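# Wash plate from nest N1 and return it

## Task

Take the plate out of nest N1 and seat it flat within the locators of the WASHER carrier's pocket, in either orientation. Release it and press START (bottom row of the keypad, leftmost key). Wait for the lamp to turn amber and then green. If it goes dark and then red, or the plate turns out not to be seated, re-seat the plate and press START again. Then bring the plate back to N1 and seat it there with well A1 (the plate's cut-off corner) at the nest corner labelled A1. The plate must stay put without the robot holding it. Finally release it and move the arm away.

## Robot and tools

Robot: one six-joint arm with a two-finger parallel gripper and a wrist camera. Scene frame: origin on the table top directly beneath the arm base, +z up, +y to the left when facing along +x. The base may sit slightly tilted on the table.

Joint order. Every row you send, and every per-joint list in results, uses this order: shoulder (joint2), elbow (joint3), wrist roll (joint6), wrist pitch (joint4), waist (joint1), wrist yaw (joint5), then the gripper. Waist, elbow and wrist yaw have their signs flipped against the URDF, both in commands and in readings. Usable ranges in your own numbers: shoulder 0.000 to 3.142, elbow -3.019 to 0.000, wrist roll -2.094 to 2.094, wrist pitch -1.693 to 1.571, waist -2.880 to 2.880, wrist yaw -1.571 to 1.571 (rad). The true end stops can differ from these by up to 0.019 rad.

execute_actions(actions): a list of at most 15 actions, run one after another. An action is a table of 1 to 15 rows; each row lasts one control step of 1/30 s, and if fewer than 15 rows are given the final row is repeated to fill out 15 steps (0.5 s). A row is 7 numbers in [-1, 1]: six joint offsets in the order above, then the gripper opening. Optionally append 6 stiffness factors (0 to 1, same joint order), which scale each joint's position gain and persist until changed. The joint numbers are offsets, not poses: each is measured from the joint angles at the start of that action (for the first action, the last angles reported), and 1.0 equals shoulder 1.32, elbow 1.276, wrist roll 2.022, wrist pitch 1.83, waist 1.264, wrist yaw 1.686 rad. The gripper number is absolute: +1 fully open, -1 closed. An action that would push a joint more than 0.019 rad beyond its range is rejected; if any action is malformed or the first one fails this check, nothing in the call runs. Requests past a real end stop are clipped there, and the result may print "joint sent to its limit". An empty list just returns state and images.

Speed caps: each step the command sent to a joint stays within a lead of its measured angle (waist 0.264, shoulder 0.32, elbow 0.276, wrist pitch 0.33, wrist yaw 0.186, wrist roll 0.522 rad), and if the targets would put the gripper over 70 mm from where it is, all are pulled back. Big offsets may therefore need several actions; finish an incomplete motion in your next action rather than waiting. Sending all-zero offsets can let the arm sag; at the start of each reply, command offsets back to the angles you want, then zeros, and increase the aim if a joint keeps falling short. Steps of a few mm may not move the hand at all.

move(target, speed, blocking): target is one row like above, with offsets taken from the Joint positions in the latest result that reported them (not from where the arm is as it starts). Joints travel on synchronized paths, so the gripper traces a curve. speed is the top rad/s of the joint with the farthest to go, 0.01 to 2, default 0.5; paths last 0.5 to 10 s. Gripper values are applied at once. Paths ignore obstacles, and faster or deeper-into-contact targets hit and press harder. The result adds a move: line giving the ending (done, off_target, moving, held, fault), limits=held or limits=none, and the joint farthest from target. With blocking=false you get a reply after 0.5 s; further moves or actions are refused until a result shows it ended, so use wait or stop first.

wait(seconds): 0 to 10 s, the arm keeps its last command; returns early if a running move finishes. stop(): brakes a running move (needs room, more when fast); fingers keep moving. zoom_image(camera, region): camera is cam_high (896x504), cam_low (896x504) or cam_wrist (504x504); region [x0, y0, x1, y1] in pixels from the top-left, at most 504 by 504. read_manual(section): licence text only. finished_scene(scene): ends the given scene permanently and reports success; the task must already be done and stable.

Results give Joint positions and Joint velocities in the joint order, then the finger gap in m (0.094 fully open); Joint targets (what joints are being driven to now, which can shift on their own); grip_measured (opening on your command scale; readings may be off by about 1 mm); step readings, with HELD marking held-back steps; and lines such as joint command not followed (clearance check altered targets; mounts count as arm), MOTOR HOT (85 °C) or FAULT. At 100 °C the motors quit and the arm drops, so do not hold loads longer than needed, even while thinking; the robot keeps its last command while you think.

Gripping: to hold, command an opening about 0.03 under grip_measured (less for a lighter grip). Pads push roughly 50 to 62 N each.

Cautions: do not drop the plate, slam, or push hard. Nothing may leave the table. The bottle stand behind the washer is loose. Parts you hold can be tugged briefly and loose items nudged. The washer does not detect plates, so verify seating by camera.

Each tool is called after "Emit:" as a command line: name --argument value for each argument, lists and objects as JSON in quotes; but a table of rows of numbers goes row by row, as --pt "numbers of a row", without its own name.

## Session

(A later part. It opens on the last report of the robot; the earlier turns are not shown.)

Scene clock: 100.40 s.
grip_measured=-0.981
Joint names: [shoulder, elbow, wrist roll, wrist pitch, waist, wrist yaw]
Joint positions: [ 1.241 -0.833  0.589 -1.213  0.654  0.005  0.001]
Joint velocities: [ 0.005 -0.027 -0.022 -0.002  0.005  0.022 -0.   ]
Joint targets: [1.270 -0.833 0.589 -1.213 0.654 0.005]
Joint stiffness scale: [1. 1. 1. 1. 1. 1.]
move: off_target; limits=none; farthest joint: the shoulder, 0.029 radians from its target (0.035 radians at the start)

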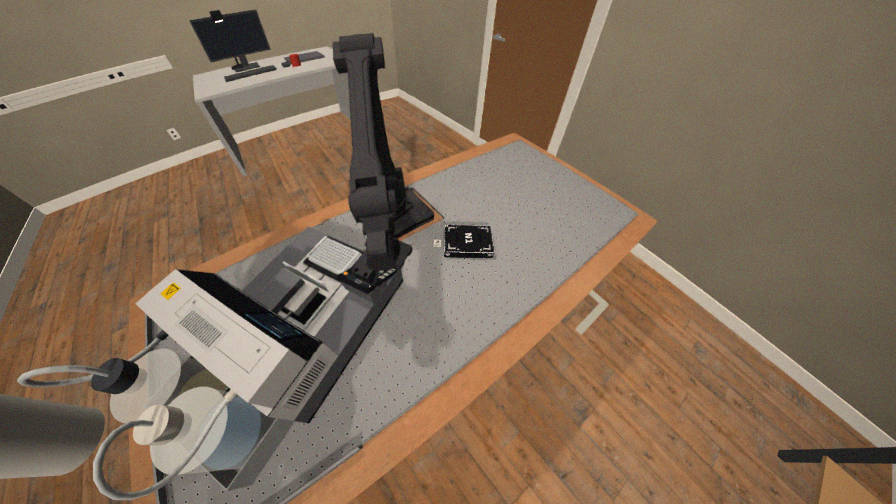

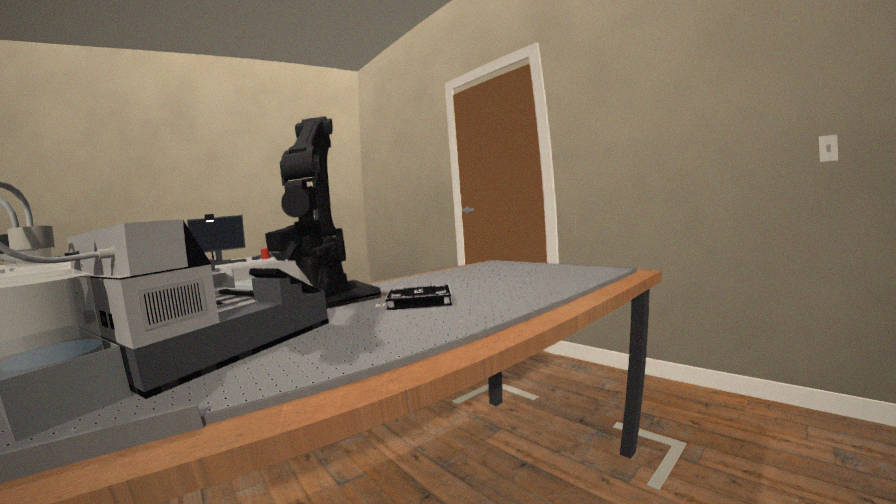

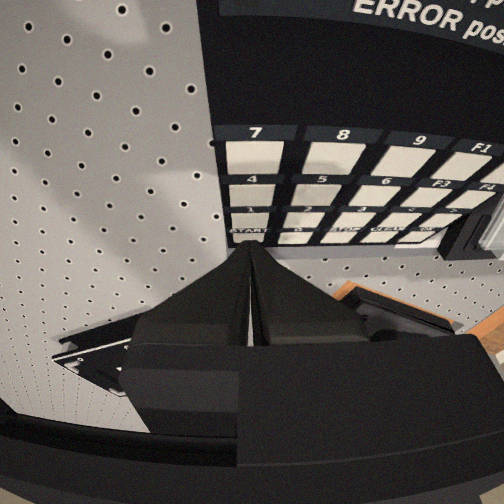

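Amber.

Emit:
move --target '[-0.08,-0.135,-0.083,-0.095,0,0,-1]' --speed 0.2

Emit:
move --target '[0,-0.02,-1,0,0.485,0,1]' --speed 1.0

Emit:
wait --seconds 10

Emit:
wait --seconds 8

Scene clock: 104.67 s.
grip_measured=-0.981
Joint names: [shoulder, elbow, wrist roll, wrist pitch, waist, wrist yaw]
Joint positions: [ 1.146 -0.96   0.431 -1.379  0.654  0.006  0.001]
Joint velocities: [ 0.005  0.007 -0.037  0.002  0.024  0.022 -0.   ]
Joint targets: [1.135 -1.005 0.421 -1.387 0.654 0.005]
Joint stiffness scale: [1. 1. 1. 1. 1. 1.]
move: off_target; limits=none; farthest joint: the elbow, 0.046 radians from its target (0.173 radians at the start)

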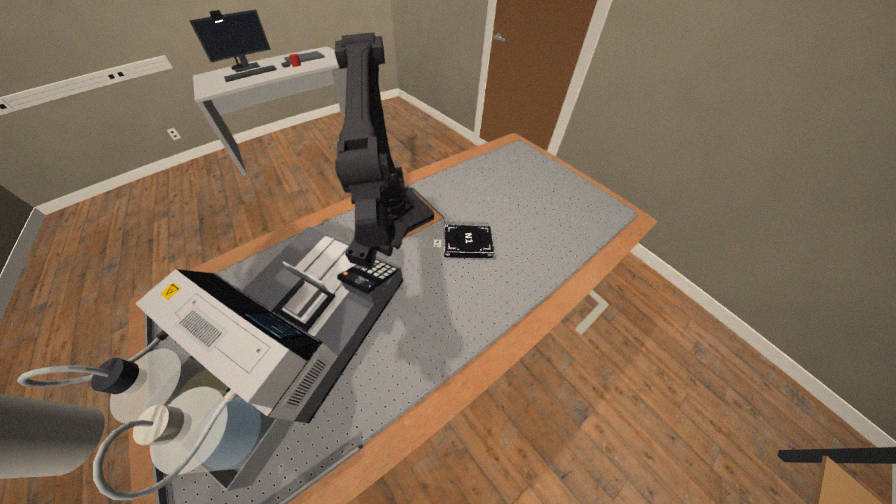

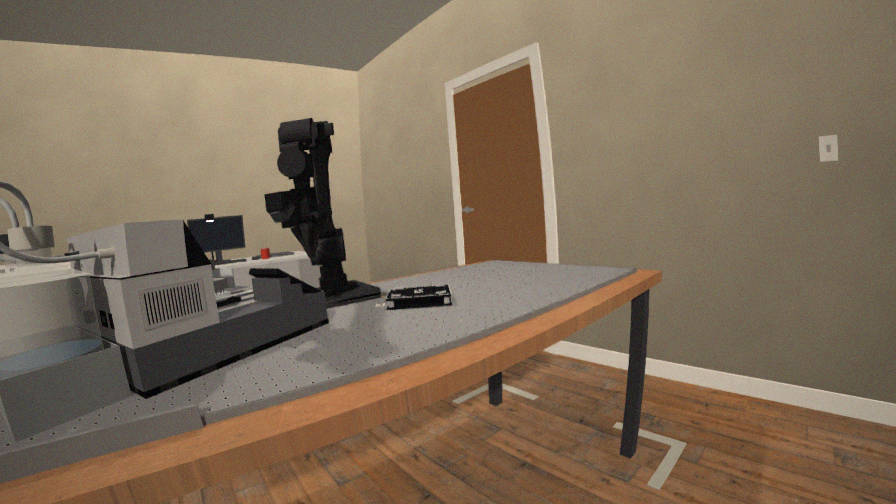

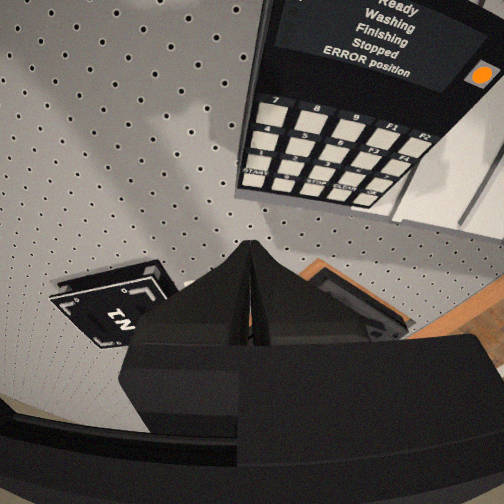

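Scene clock: 107.63 s.
grip_measured=+1.000
Joint names: [shoulder, elbow, wrist roll, wrist pitch, waist, wrist yaw]
Joint positions: [ 1.146 -0.957 -1.582 -1.379  1.257  0.006  0.094]
Joint velocities: [ 0.005  0.007 -0.007 -0.002  0.024 -0.007  0.   ]
Joint targets: [1.146 -0.985 -1.591 -1.379 1.267 0.006]
Joint stiffness scale: [1. 1. 1. 1. 1. 1.]
move: off_target; limits=none; farthest joint: the elbow, 0.029 radians from its target (0.026 radians at the start)

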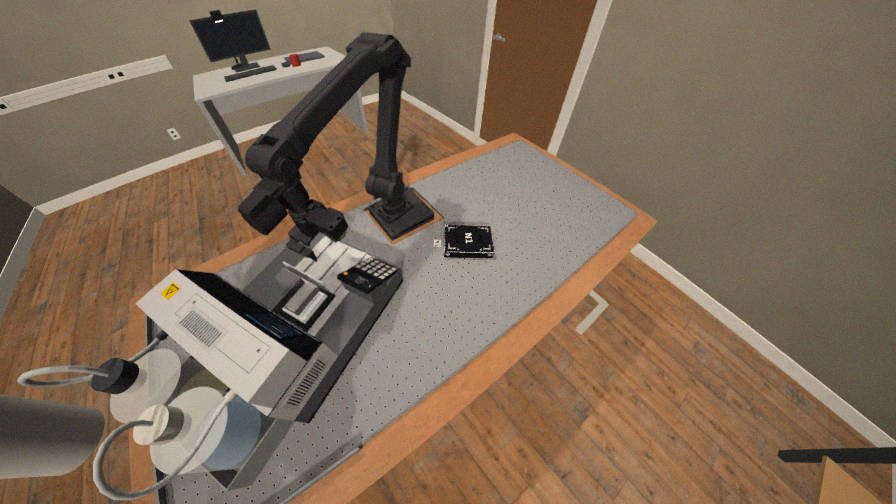

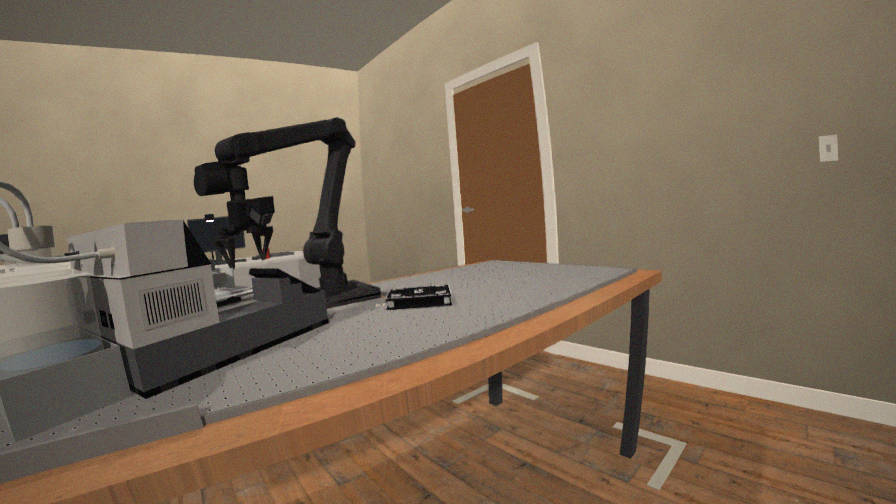

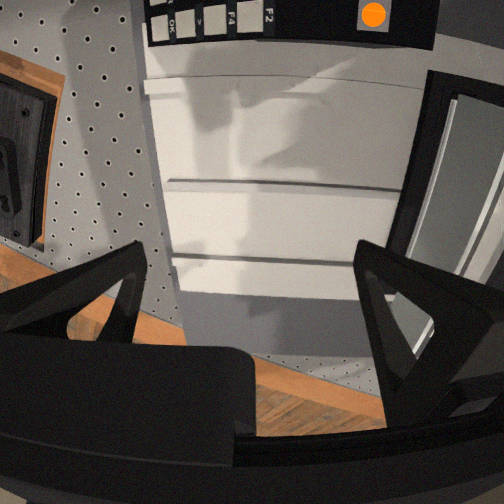

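Scene clock: 117.63 s.
grip_measured=+1.000
Joint names: [shoulder, elbow, wrist roll, wrist pitch, waist, wrist yaw]
Joint positions: [ 1.146 -0.957 -1.582 -1.379  1.257  0.006  0.094]
Joint velocities: [-0.005 -0.007 -0.051 -0.002 -0.015  0.037  0.   ]
Joint targets: [1.146 -0.985 -1.591 -1.379 1.267 0.006]
Joint stiffness scale: [1. 1. 1. 1. 1. 1.]
wait: 10.00 s; at rest by 0.17 s

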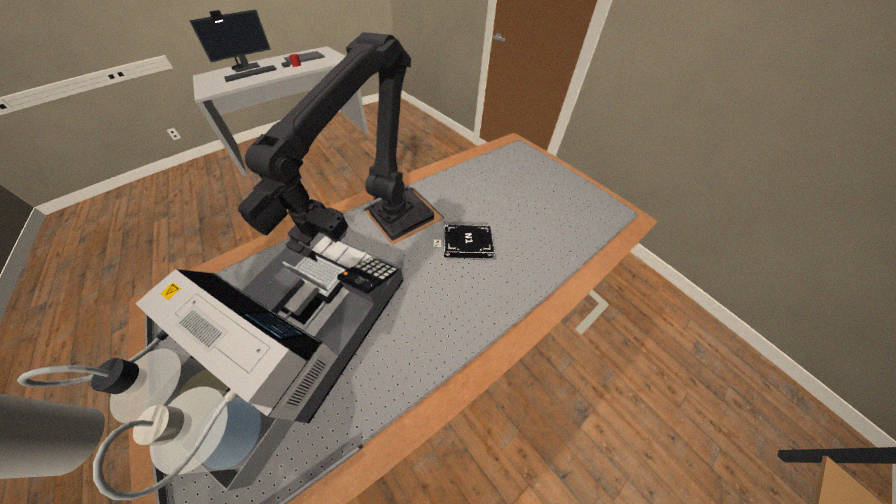

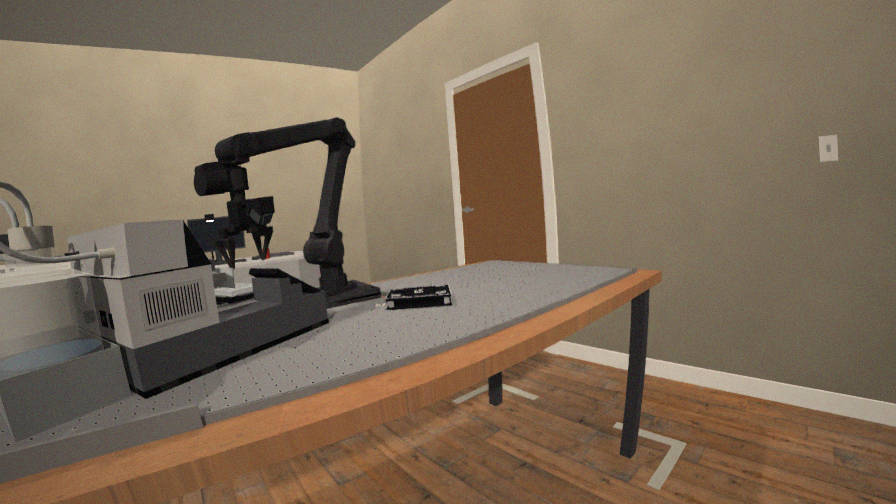

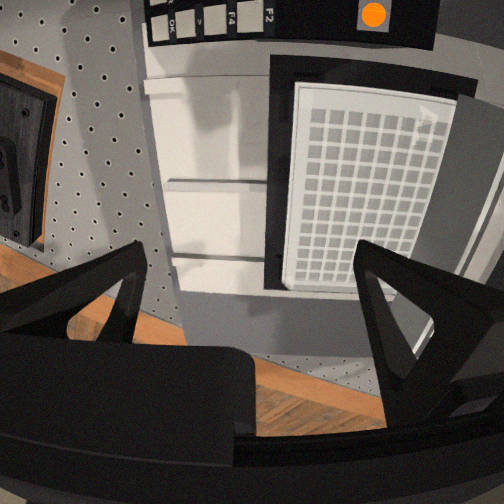

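Scene clock: 125.63 s.
grip_measured=+1.000
Joint names: [shoulder, elbow, wrist roll, wrist pitch, waist, wrist yaw]
Joint positions: [ 1.146 -0.957 -1.582 -1.379  1.257  0.006  0.094]
Joint velocities: [-0.015  0.007 -0.11   0.002 -0.015  0.037  0.   ]
Joint targets: [1.146 -0.985 -1.591 -1.379 1.267 0.006]
Joint stiffness scale: [1. 1. 1. 1. 1. 1.]
wait: 8.00 s; at rest by 0.17 s

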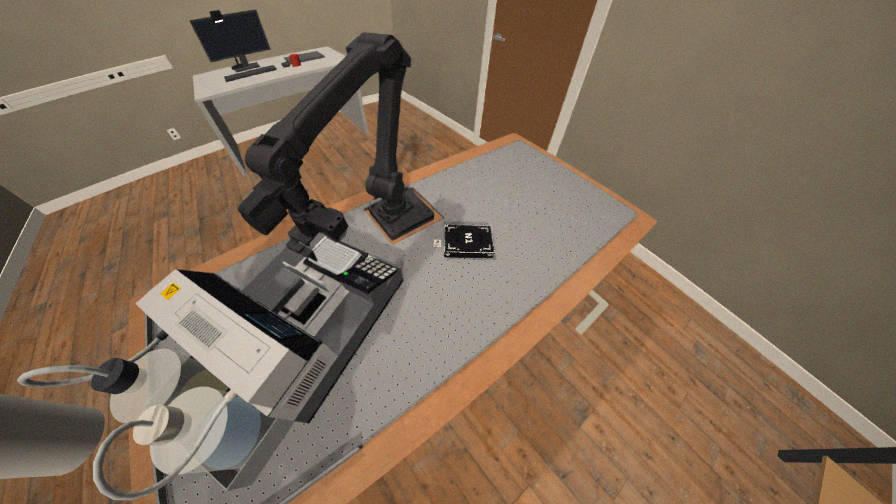

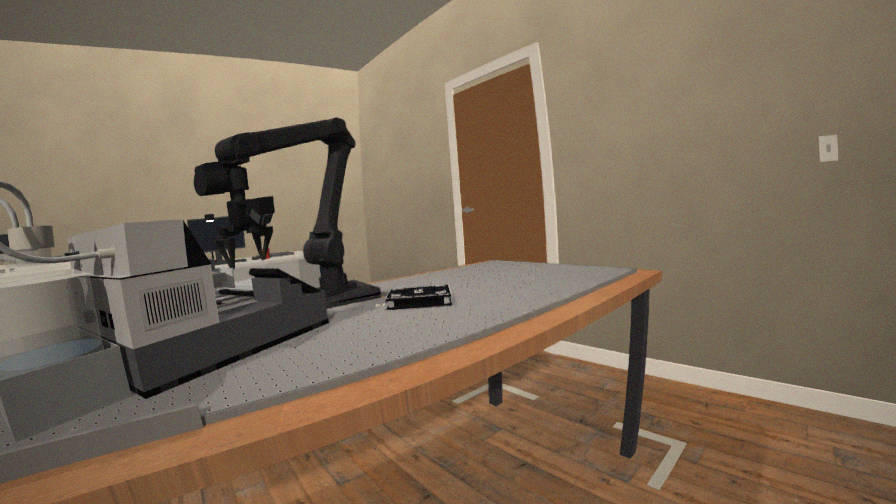

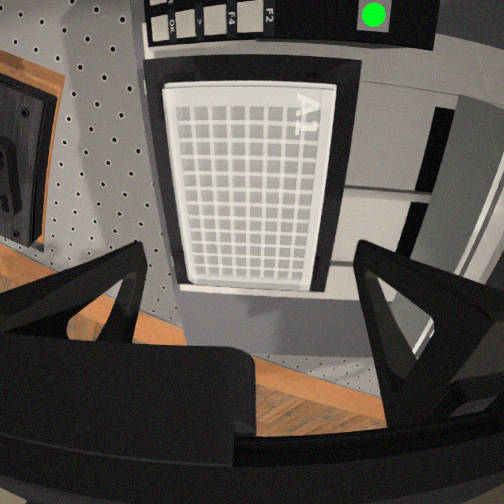

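Emit:
move --target '[0.042,0.086,0,0.09,0.011,0,1]' --speed 0.12

Emit:
zoom_image --camera "cam_wrist" --region '[90,50,250,150]'

Emit:
zoom_image --camera "cam_wrist" --region '[260,50,420,150]'

Scene clock: 129.90 s.
grip_measured=+1.000
Joint names: [shoulder, elbow, wrist roll, wrist pitch, waist, wrist yaw]
Joint positions: [ 1.188 -0.844 -1.582 -1.223  1.258  0.006  0.094]
Joint velocities: [-0.005 -0.002  0.007  0.012  0.005  0.051  0.   ]
Joint targets: [1.201 -0.847 -1.582 -1.214 1.271 0.006]
Joint stiffness scale: [1. 1. 1. 1. 1. 1.]
move: done; limits=none; farthest joint: the shoulder, 0.014 radians from its target (0.056 radians at the start)

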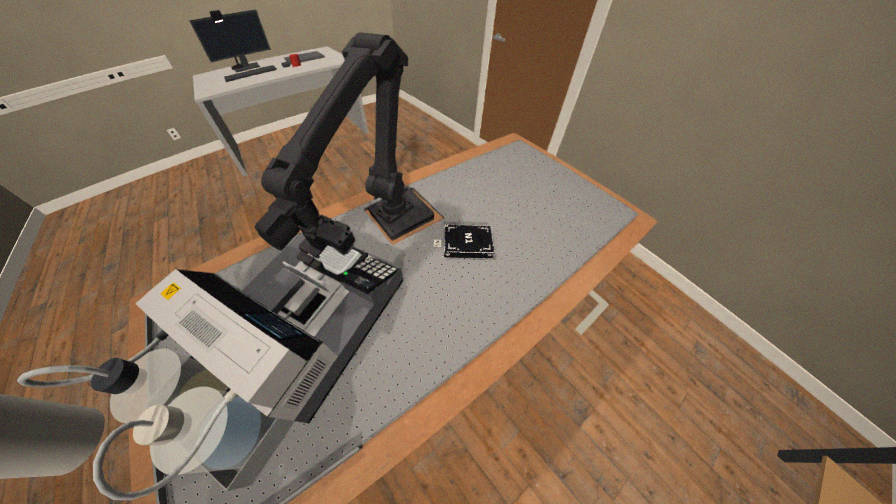

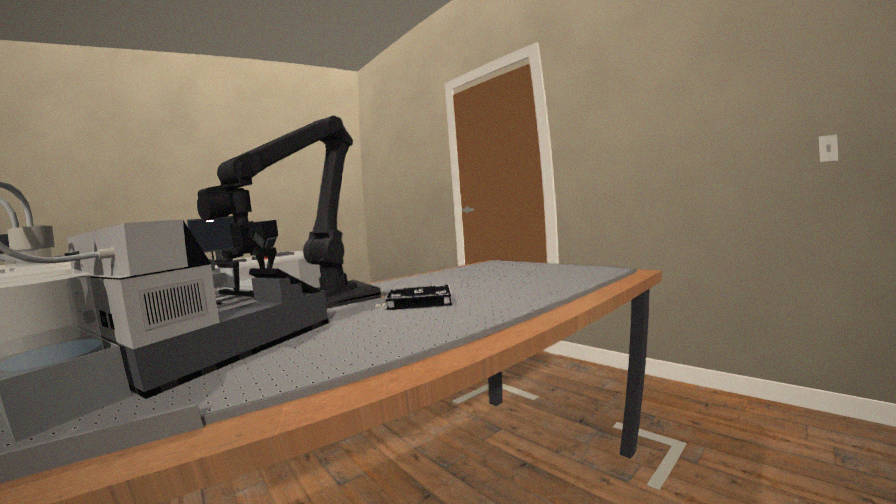

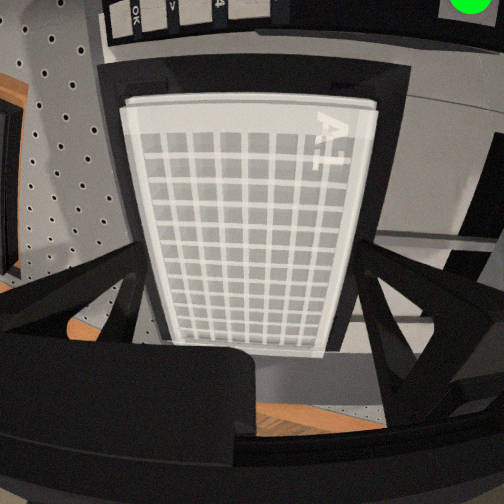

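Region (90, 50, 250, 150) of cam_wrist's 504x504 image, scaled by 3.150, with more detail than that image has; it fills the top 315 rows of this view, and the rest is white.

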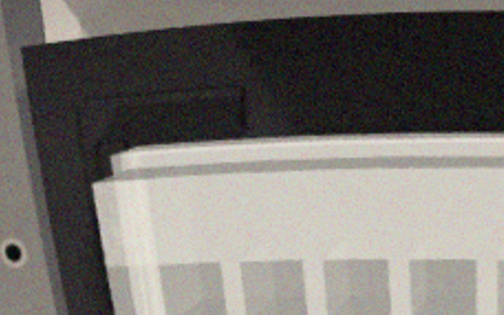

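Region (260, 50, 420, 150) of cam_wrist's 504x504 image, scaled by 3.150, with more detail than that image has; it fills the top 315 rows of this view, and the rest is white.

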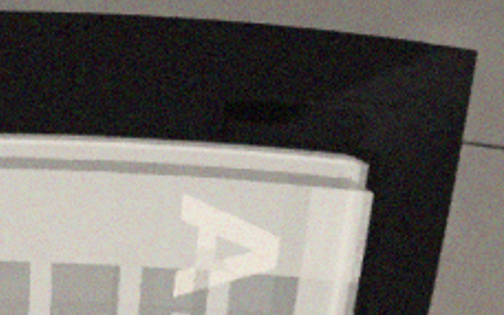

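Matches the seated reference. Regrasp.

Emit:
execute_actions --actions '[[[0,-0.015,0,0,0,0,0.93],[0,-0.015,0,0,0,0,0.87],[0,-0.015,0,0,0,0,0.82],[0,-0.015,0,0,0,0,0.79],[0,-0.015,0,0,0,0,0.77],[0,-0.015,0,0,0,0,0.76],[0,-0.015,0,0,0,0,0.75],[0,-0.015,0,0,0,0,0.74],[0,-0.015,0,0,0,0,0.73],[0,-0.015,0,0,0,0,0.72],[0,-0.015,0,0,0,0,0.71]]]'

Emit:
move --target '[-0.04,-0.025,0,0,0,0,0.71]' --speed 0.06

Emit:
move --target '[0,-0.13,0,-0.09,0,0,0.71]' --speed 0.2

Scene clock: 135.80 s.
grip_measured=+0.751
Joint names: [shoulder, elbow, wrist roll, wrist pitch, waist, wrist yaw]
Joint positions: [ 1.188 -0.844 -1.582 -1.223  1.258  0.006  0.082]
Joint velocities: [-0.005  0.027 -0.037  0.002 -0.005 -0.037 -0.001]
Joint targets: [1.188 -0.863 -1.582 -1.223 1.258 0.006]
Joint stiffness scale: [1. 1. 1. 1. 1. 1.]
Step readings (joint positions):
0: [1.188 -0.844 -1.582 -1.223 1.258 0.006]
1: [1.188 -0.844 -1.582 -1.223 1.258 0.006]
2: [1.188 -0.844 -1.582 -1.223 1.258 0.006]
4: [1.188 -0.844 -1.582 -1.223 1.258 0.006]
8: [1.188 -0.844 -1.582 -1.223 1.258 0.006]
15: Joint positions above

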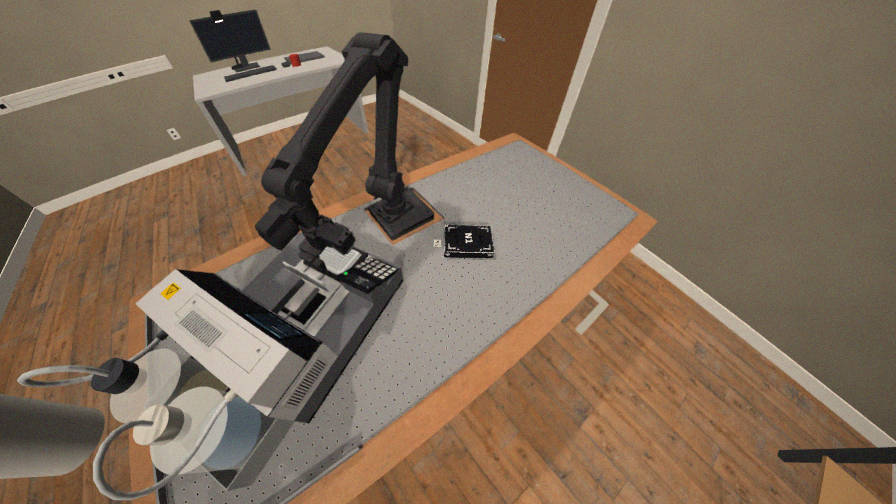

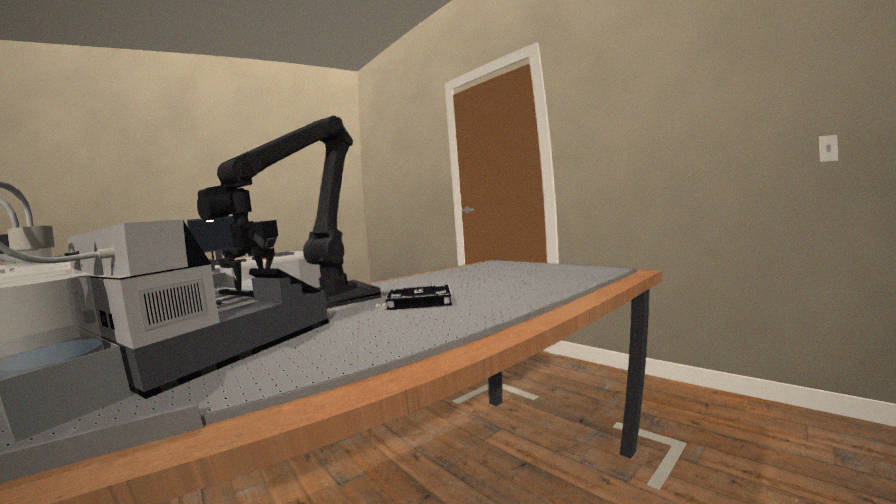

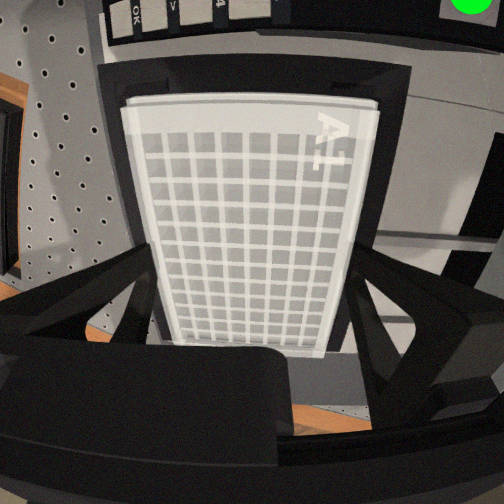

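Scene clock: 136.97 s.
grip_measured=+0.751
Joint names: [shoulder, elbow, wrist roll, wrist pitch, waist, wrist yaw]
Joint positions: [ 1.151 -0.844 -1.582 -1.223  1.258  0.006  0.082]
Joint velocities: [-0.005  0.012 -0.022  0.007  0.005  0.051  0.   ]
Joint targets: [1.135 -0.876 -1.582 -1.223 1.258 0.006]
Joint stiffness scale: [1. 1. 1. 1. 1. 1.]
move: off_target; limits=none; farthest joint: the elbow, 0.032 radians from its target (0.032 radians at the start)

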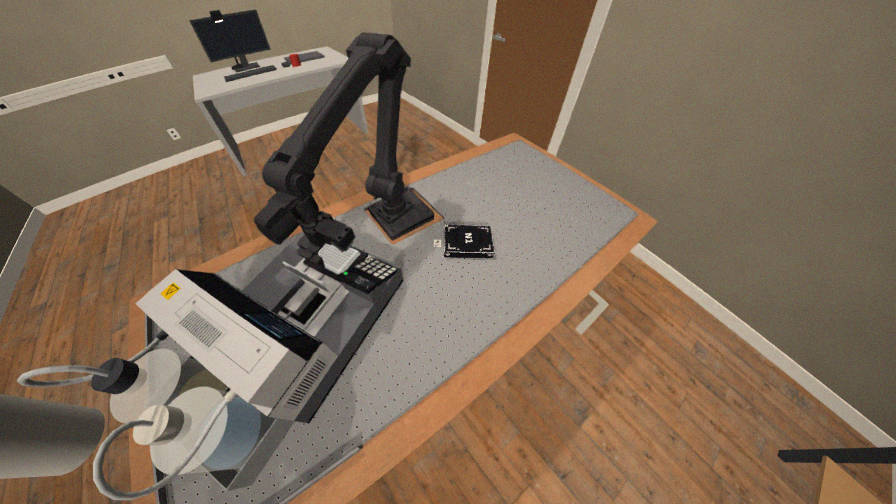

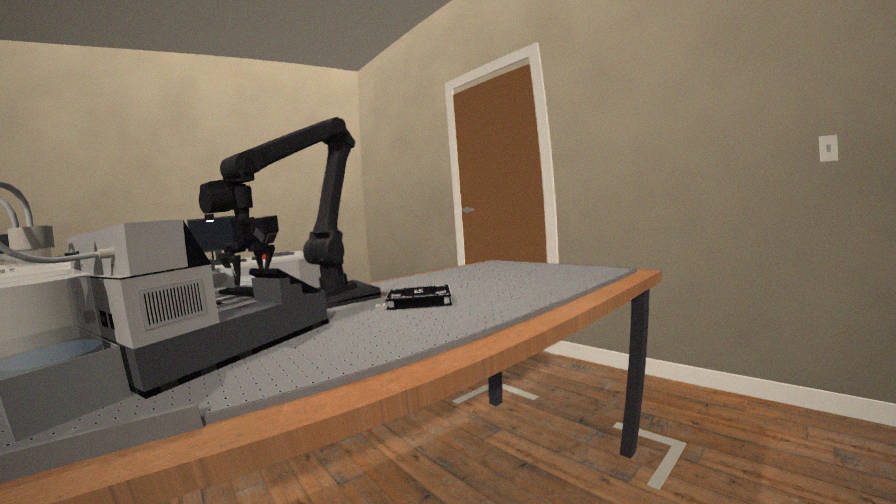

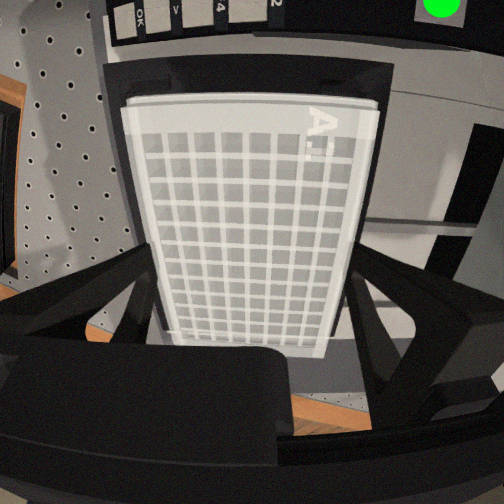

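Scene clock: 138.23 s.
grip_measured=+0.751
Joint names: [shoulder, elbow, wrist roll, wrist pitch, waist, wrist yaw]
Joint positions: [ 1.151 -0.962 -1.582 -1.379  1.258  0.006  0.082]
Joint velocities: [-0.015  0.017 -0.066 -0.007  0.005  0.007 -0.001]
Joint targets: [1.151 -1.010 -1.582 -1.388 1.258 0.006]
Joint stiffness scale: [1. 1. 1. 1. 1. 1.]
move: off_target; limits=none; farthest joint: the elbow, 0.048 radians from its target (0.166 radians at the start)

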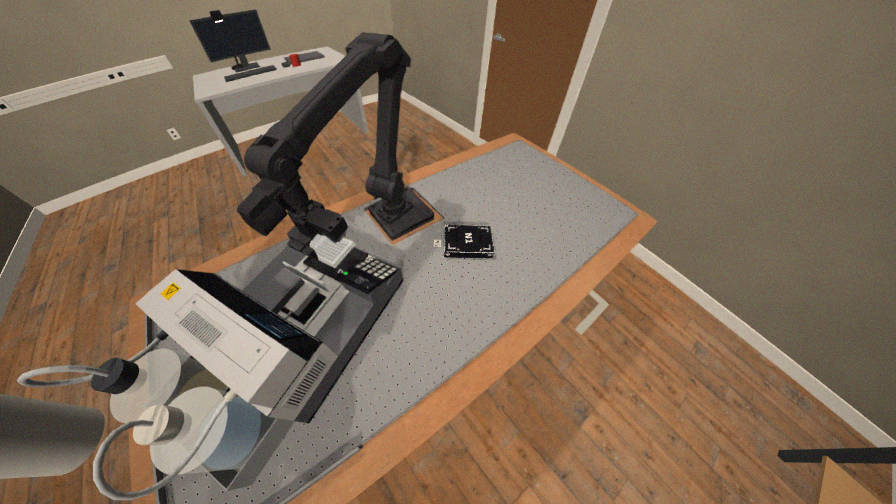

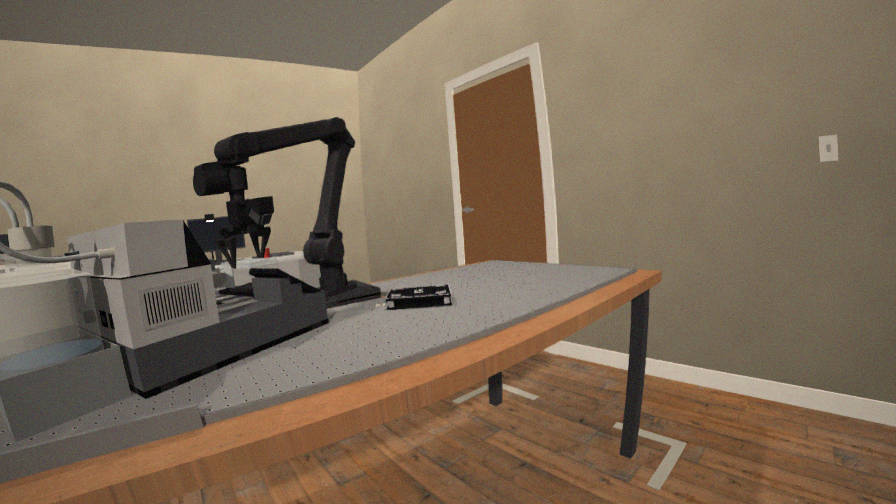

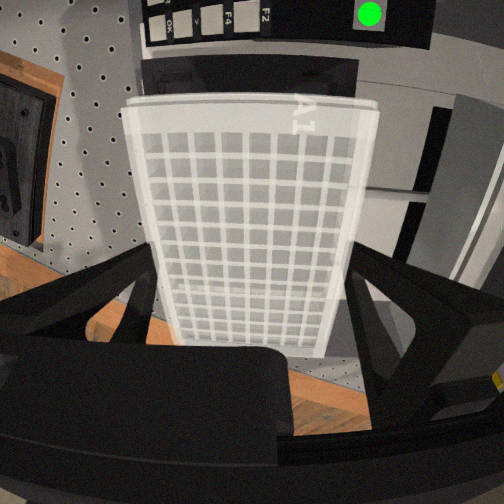

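Emit:
move --target '[0,-0.03,0.5435,0,-1,0,0.71]' --speed 0.65

Emit:
move --target '[0.114,0.188,0,0.215,-0.217,0,0.71]' --speed 0.25

Emit:
zoom_image --camera "cam_wrist" --region '[90,30,410,200]'

Scene clock: 145.17 s.
grip_measured=+0.751
Joint names: [shoulder, elbow, wrist roll, wrist pitch, waist, wrist yaw]
Joint positions: [ 1.151 -0.958 -0.493 -1.379 -0.005  0.006  0.082]
Joint velocities: [-0.005 -0.002 -0.007  0.012  0.005  0.066 -0.001]
Joint targets: [1.151 -1.000 -0.483 -1.379 -0.006 0.006]
Joint stiffness scale: [1. 1. 1. 1. 1. 1.]
move: off_target; limits=none; farthest joint: the elbow, 0.042 radians from its target (0.039 radians at the start)

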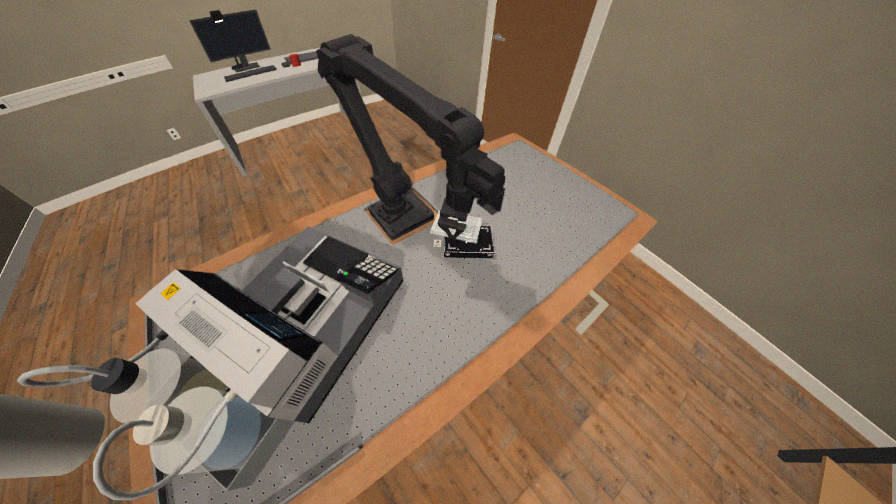

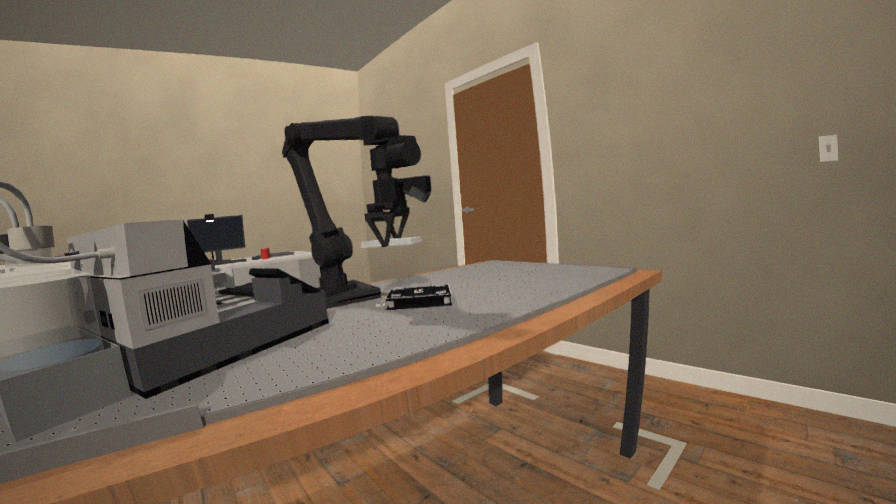

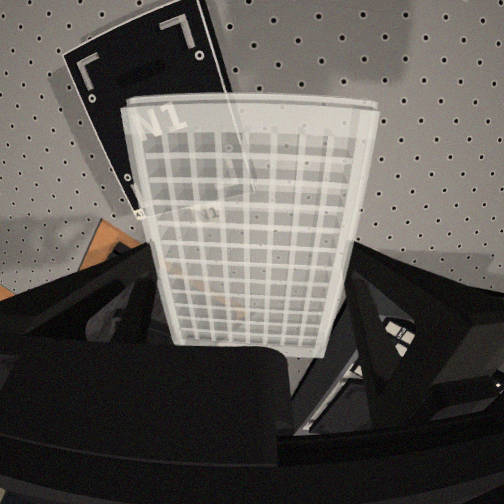

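Scene clock: 147.20 s.
grip_measured=+0.751
Joint names: [shoulder, elbow, wrist roll, wrist pitch, waist, wrist yaw]
Joint positions: [ 1.292 -0.711 -0.493 -0.996 -0.269  0.006  0.082]
Joint velocities: [ 0.015 -0.002 -0.051  0.002 -0.005 -0.007 -0.001]
Joint targets: [1.302 -0.718 -0.493 -0.986 -0.279 0.006]
Joint stiffness scale: [1. 1. 1. 1. 1. 1.]
move: done; limits=none; farthest joint: the waist, 0.011 radians from its target (0.275 radians at the start)

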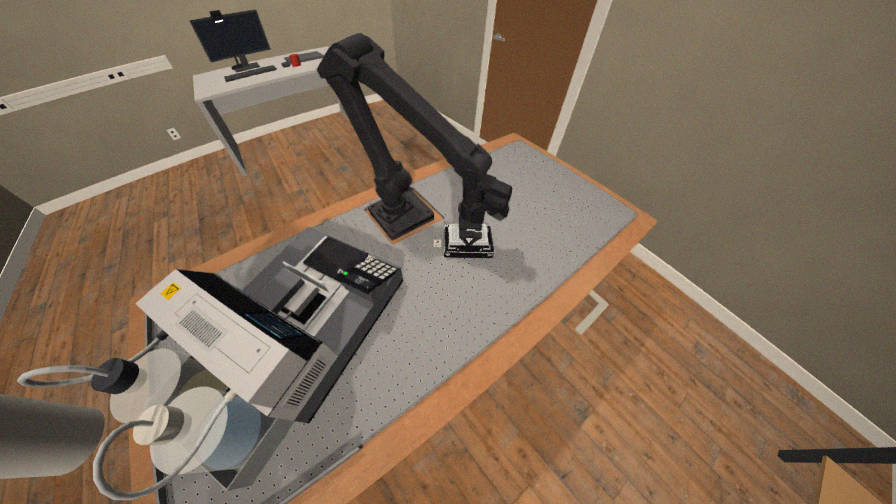

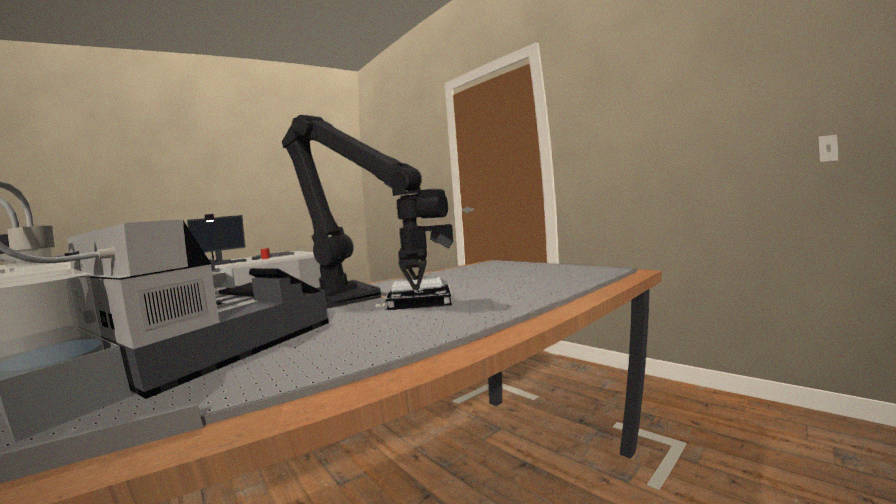

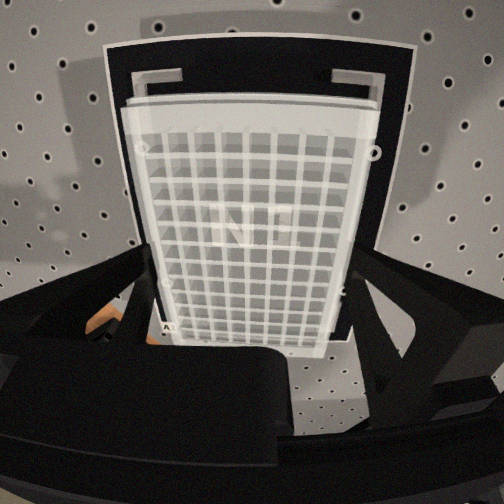

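Region (90, 30, 410, 200) of cam_wrist's 504x504 image, scaled by 1.575, with more detail than that image has; it fills the top 268 rows of this view, and the rest is white.

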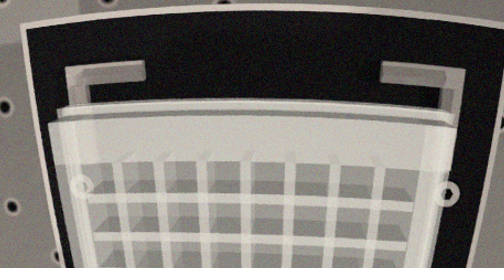

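Need ~3.5 mm outward: pitch +0.015.

Emit:
move --target '[0.016,-0.01,0,0.0155,0,0,0.71]' --speed 0.04

Emit:
zoom_image --camera "cam_wrist" --region '[90,30,410,200]'

Scene clock: 151.10 s.
grip_measured=+0.751
Joint names: [shoulder, elbow, wrist roll, wrist pitch, waist, wrist yaw]
Joint positions: [ 1.3   -0.711 -0.493 -0.978 -0.269  0.006  0.082]
Joint velocities: [-0.005 -0.007  0.007 -0.017  0.005 -0.066 -0.001]
Joint targets: [1.313 -0.724 -0.493 -0.968 -0.269 0.006]
Joint stiffness scale: [1. 1. 1. 1. 1. 1.]
move: done; limits=none; farthest joint: the shoulder, 0.013 radians from its target (0.021 radians at the start)

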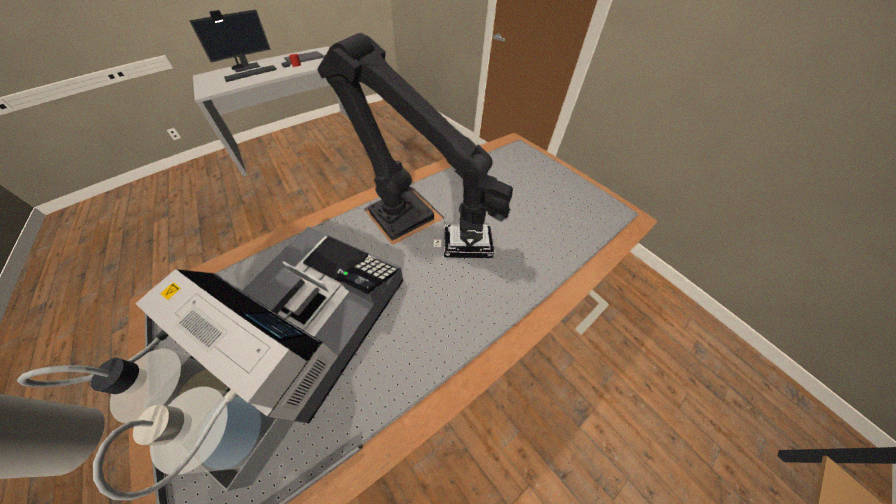

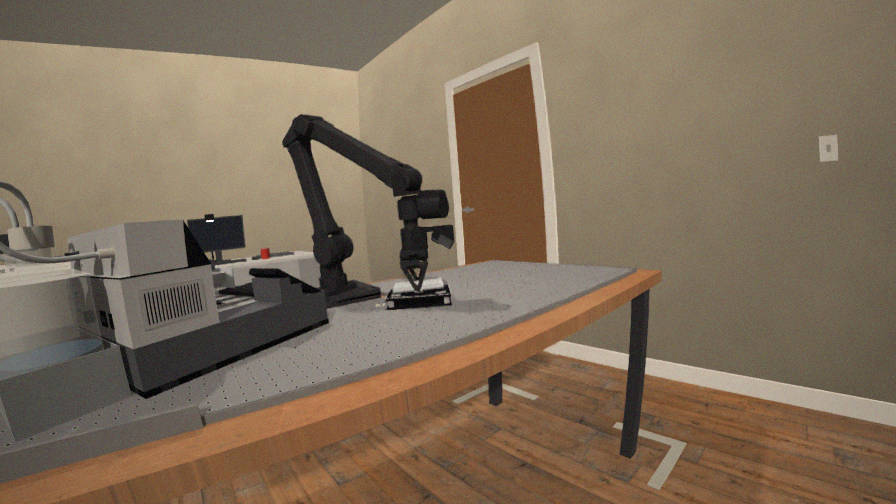

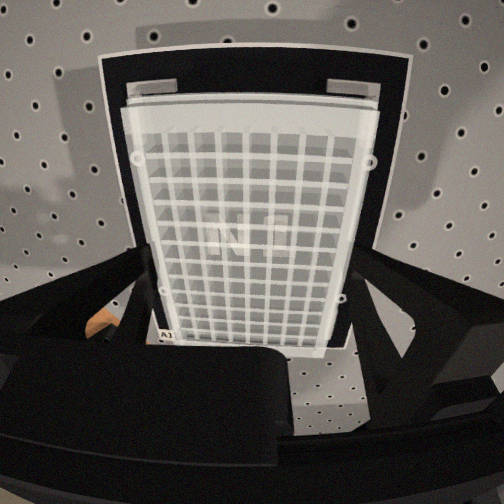

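Region (90, 30, 410, 200) of cam_wrist's 504x504 image, scaled by 1.575, with more detail than that image has; it fills the top 268 rows of this view, and the rest is white.

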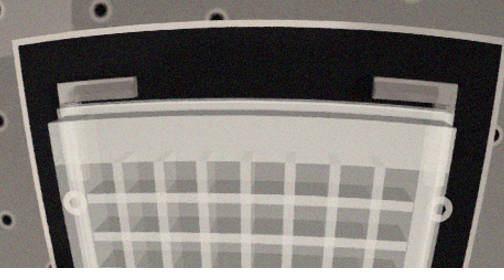

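Emit:
move --target '[0.035,-0.01,0,0.0115,0.012,0,0.71]' --speed 0.03

Emit:
zoom_image --camera "cam_wrist" --region '[90,30,410,200]'

Scene clock: 155.17 s.
grip_measured=+0.751
Joint names: [shoulder, elbow, wrist roll, wrist pitch, waist, wrist yaw]
Joint positions: [ 1.329 -0.711 -0.493 -0.968 -0.268  0.005  0.082]
Joint velocities: [ 0.005 -0.002  0.022 -0.007 -0.005 -0.037  0.001]
Joint targets: [1.346 -0.724 -0.493 -0.957 -0.254 0.006]
Joint stiffness scale: [1. 1. 1. 1. 1. 1.]
move: done; limits=none; farthest joint: the shoulder, 0.017 radians from its target (0.046 radians at the start)

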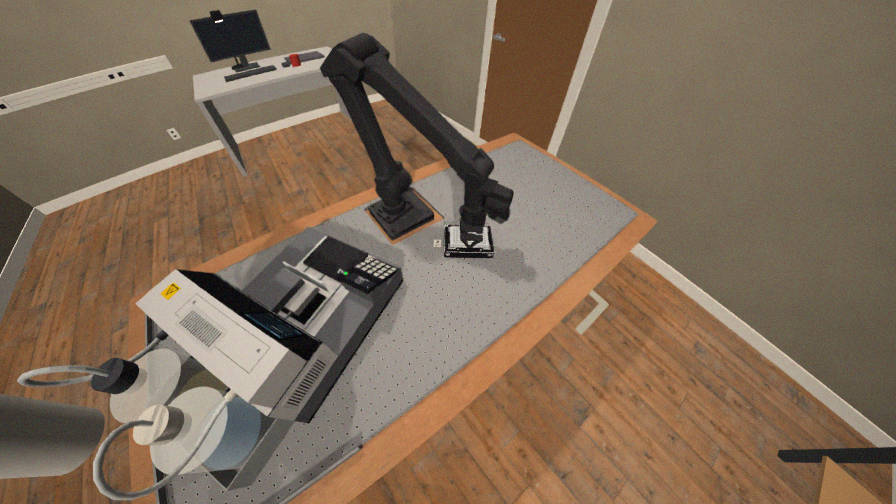

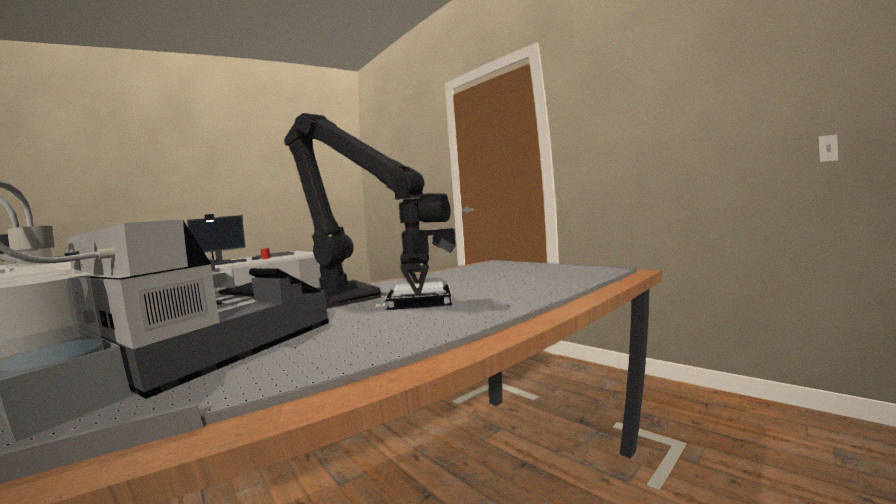

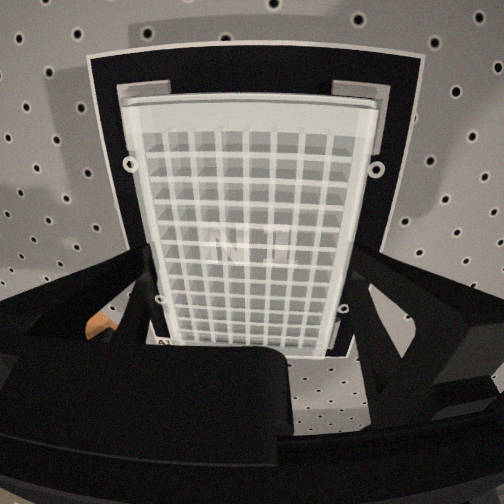

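Region (90, 30, 410, 200) of cam_wrist's 504x504 image, scaled by 1.575, with more detail than that image has; it fills the top 268 rows of this view, and the rest is white.

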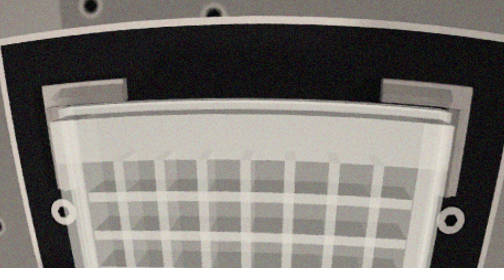

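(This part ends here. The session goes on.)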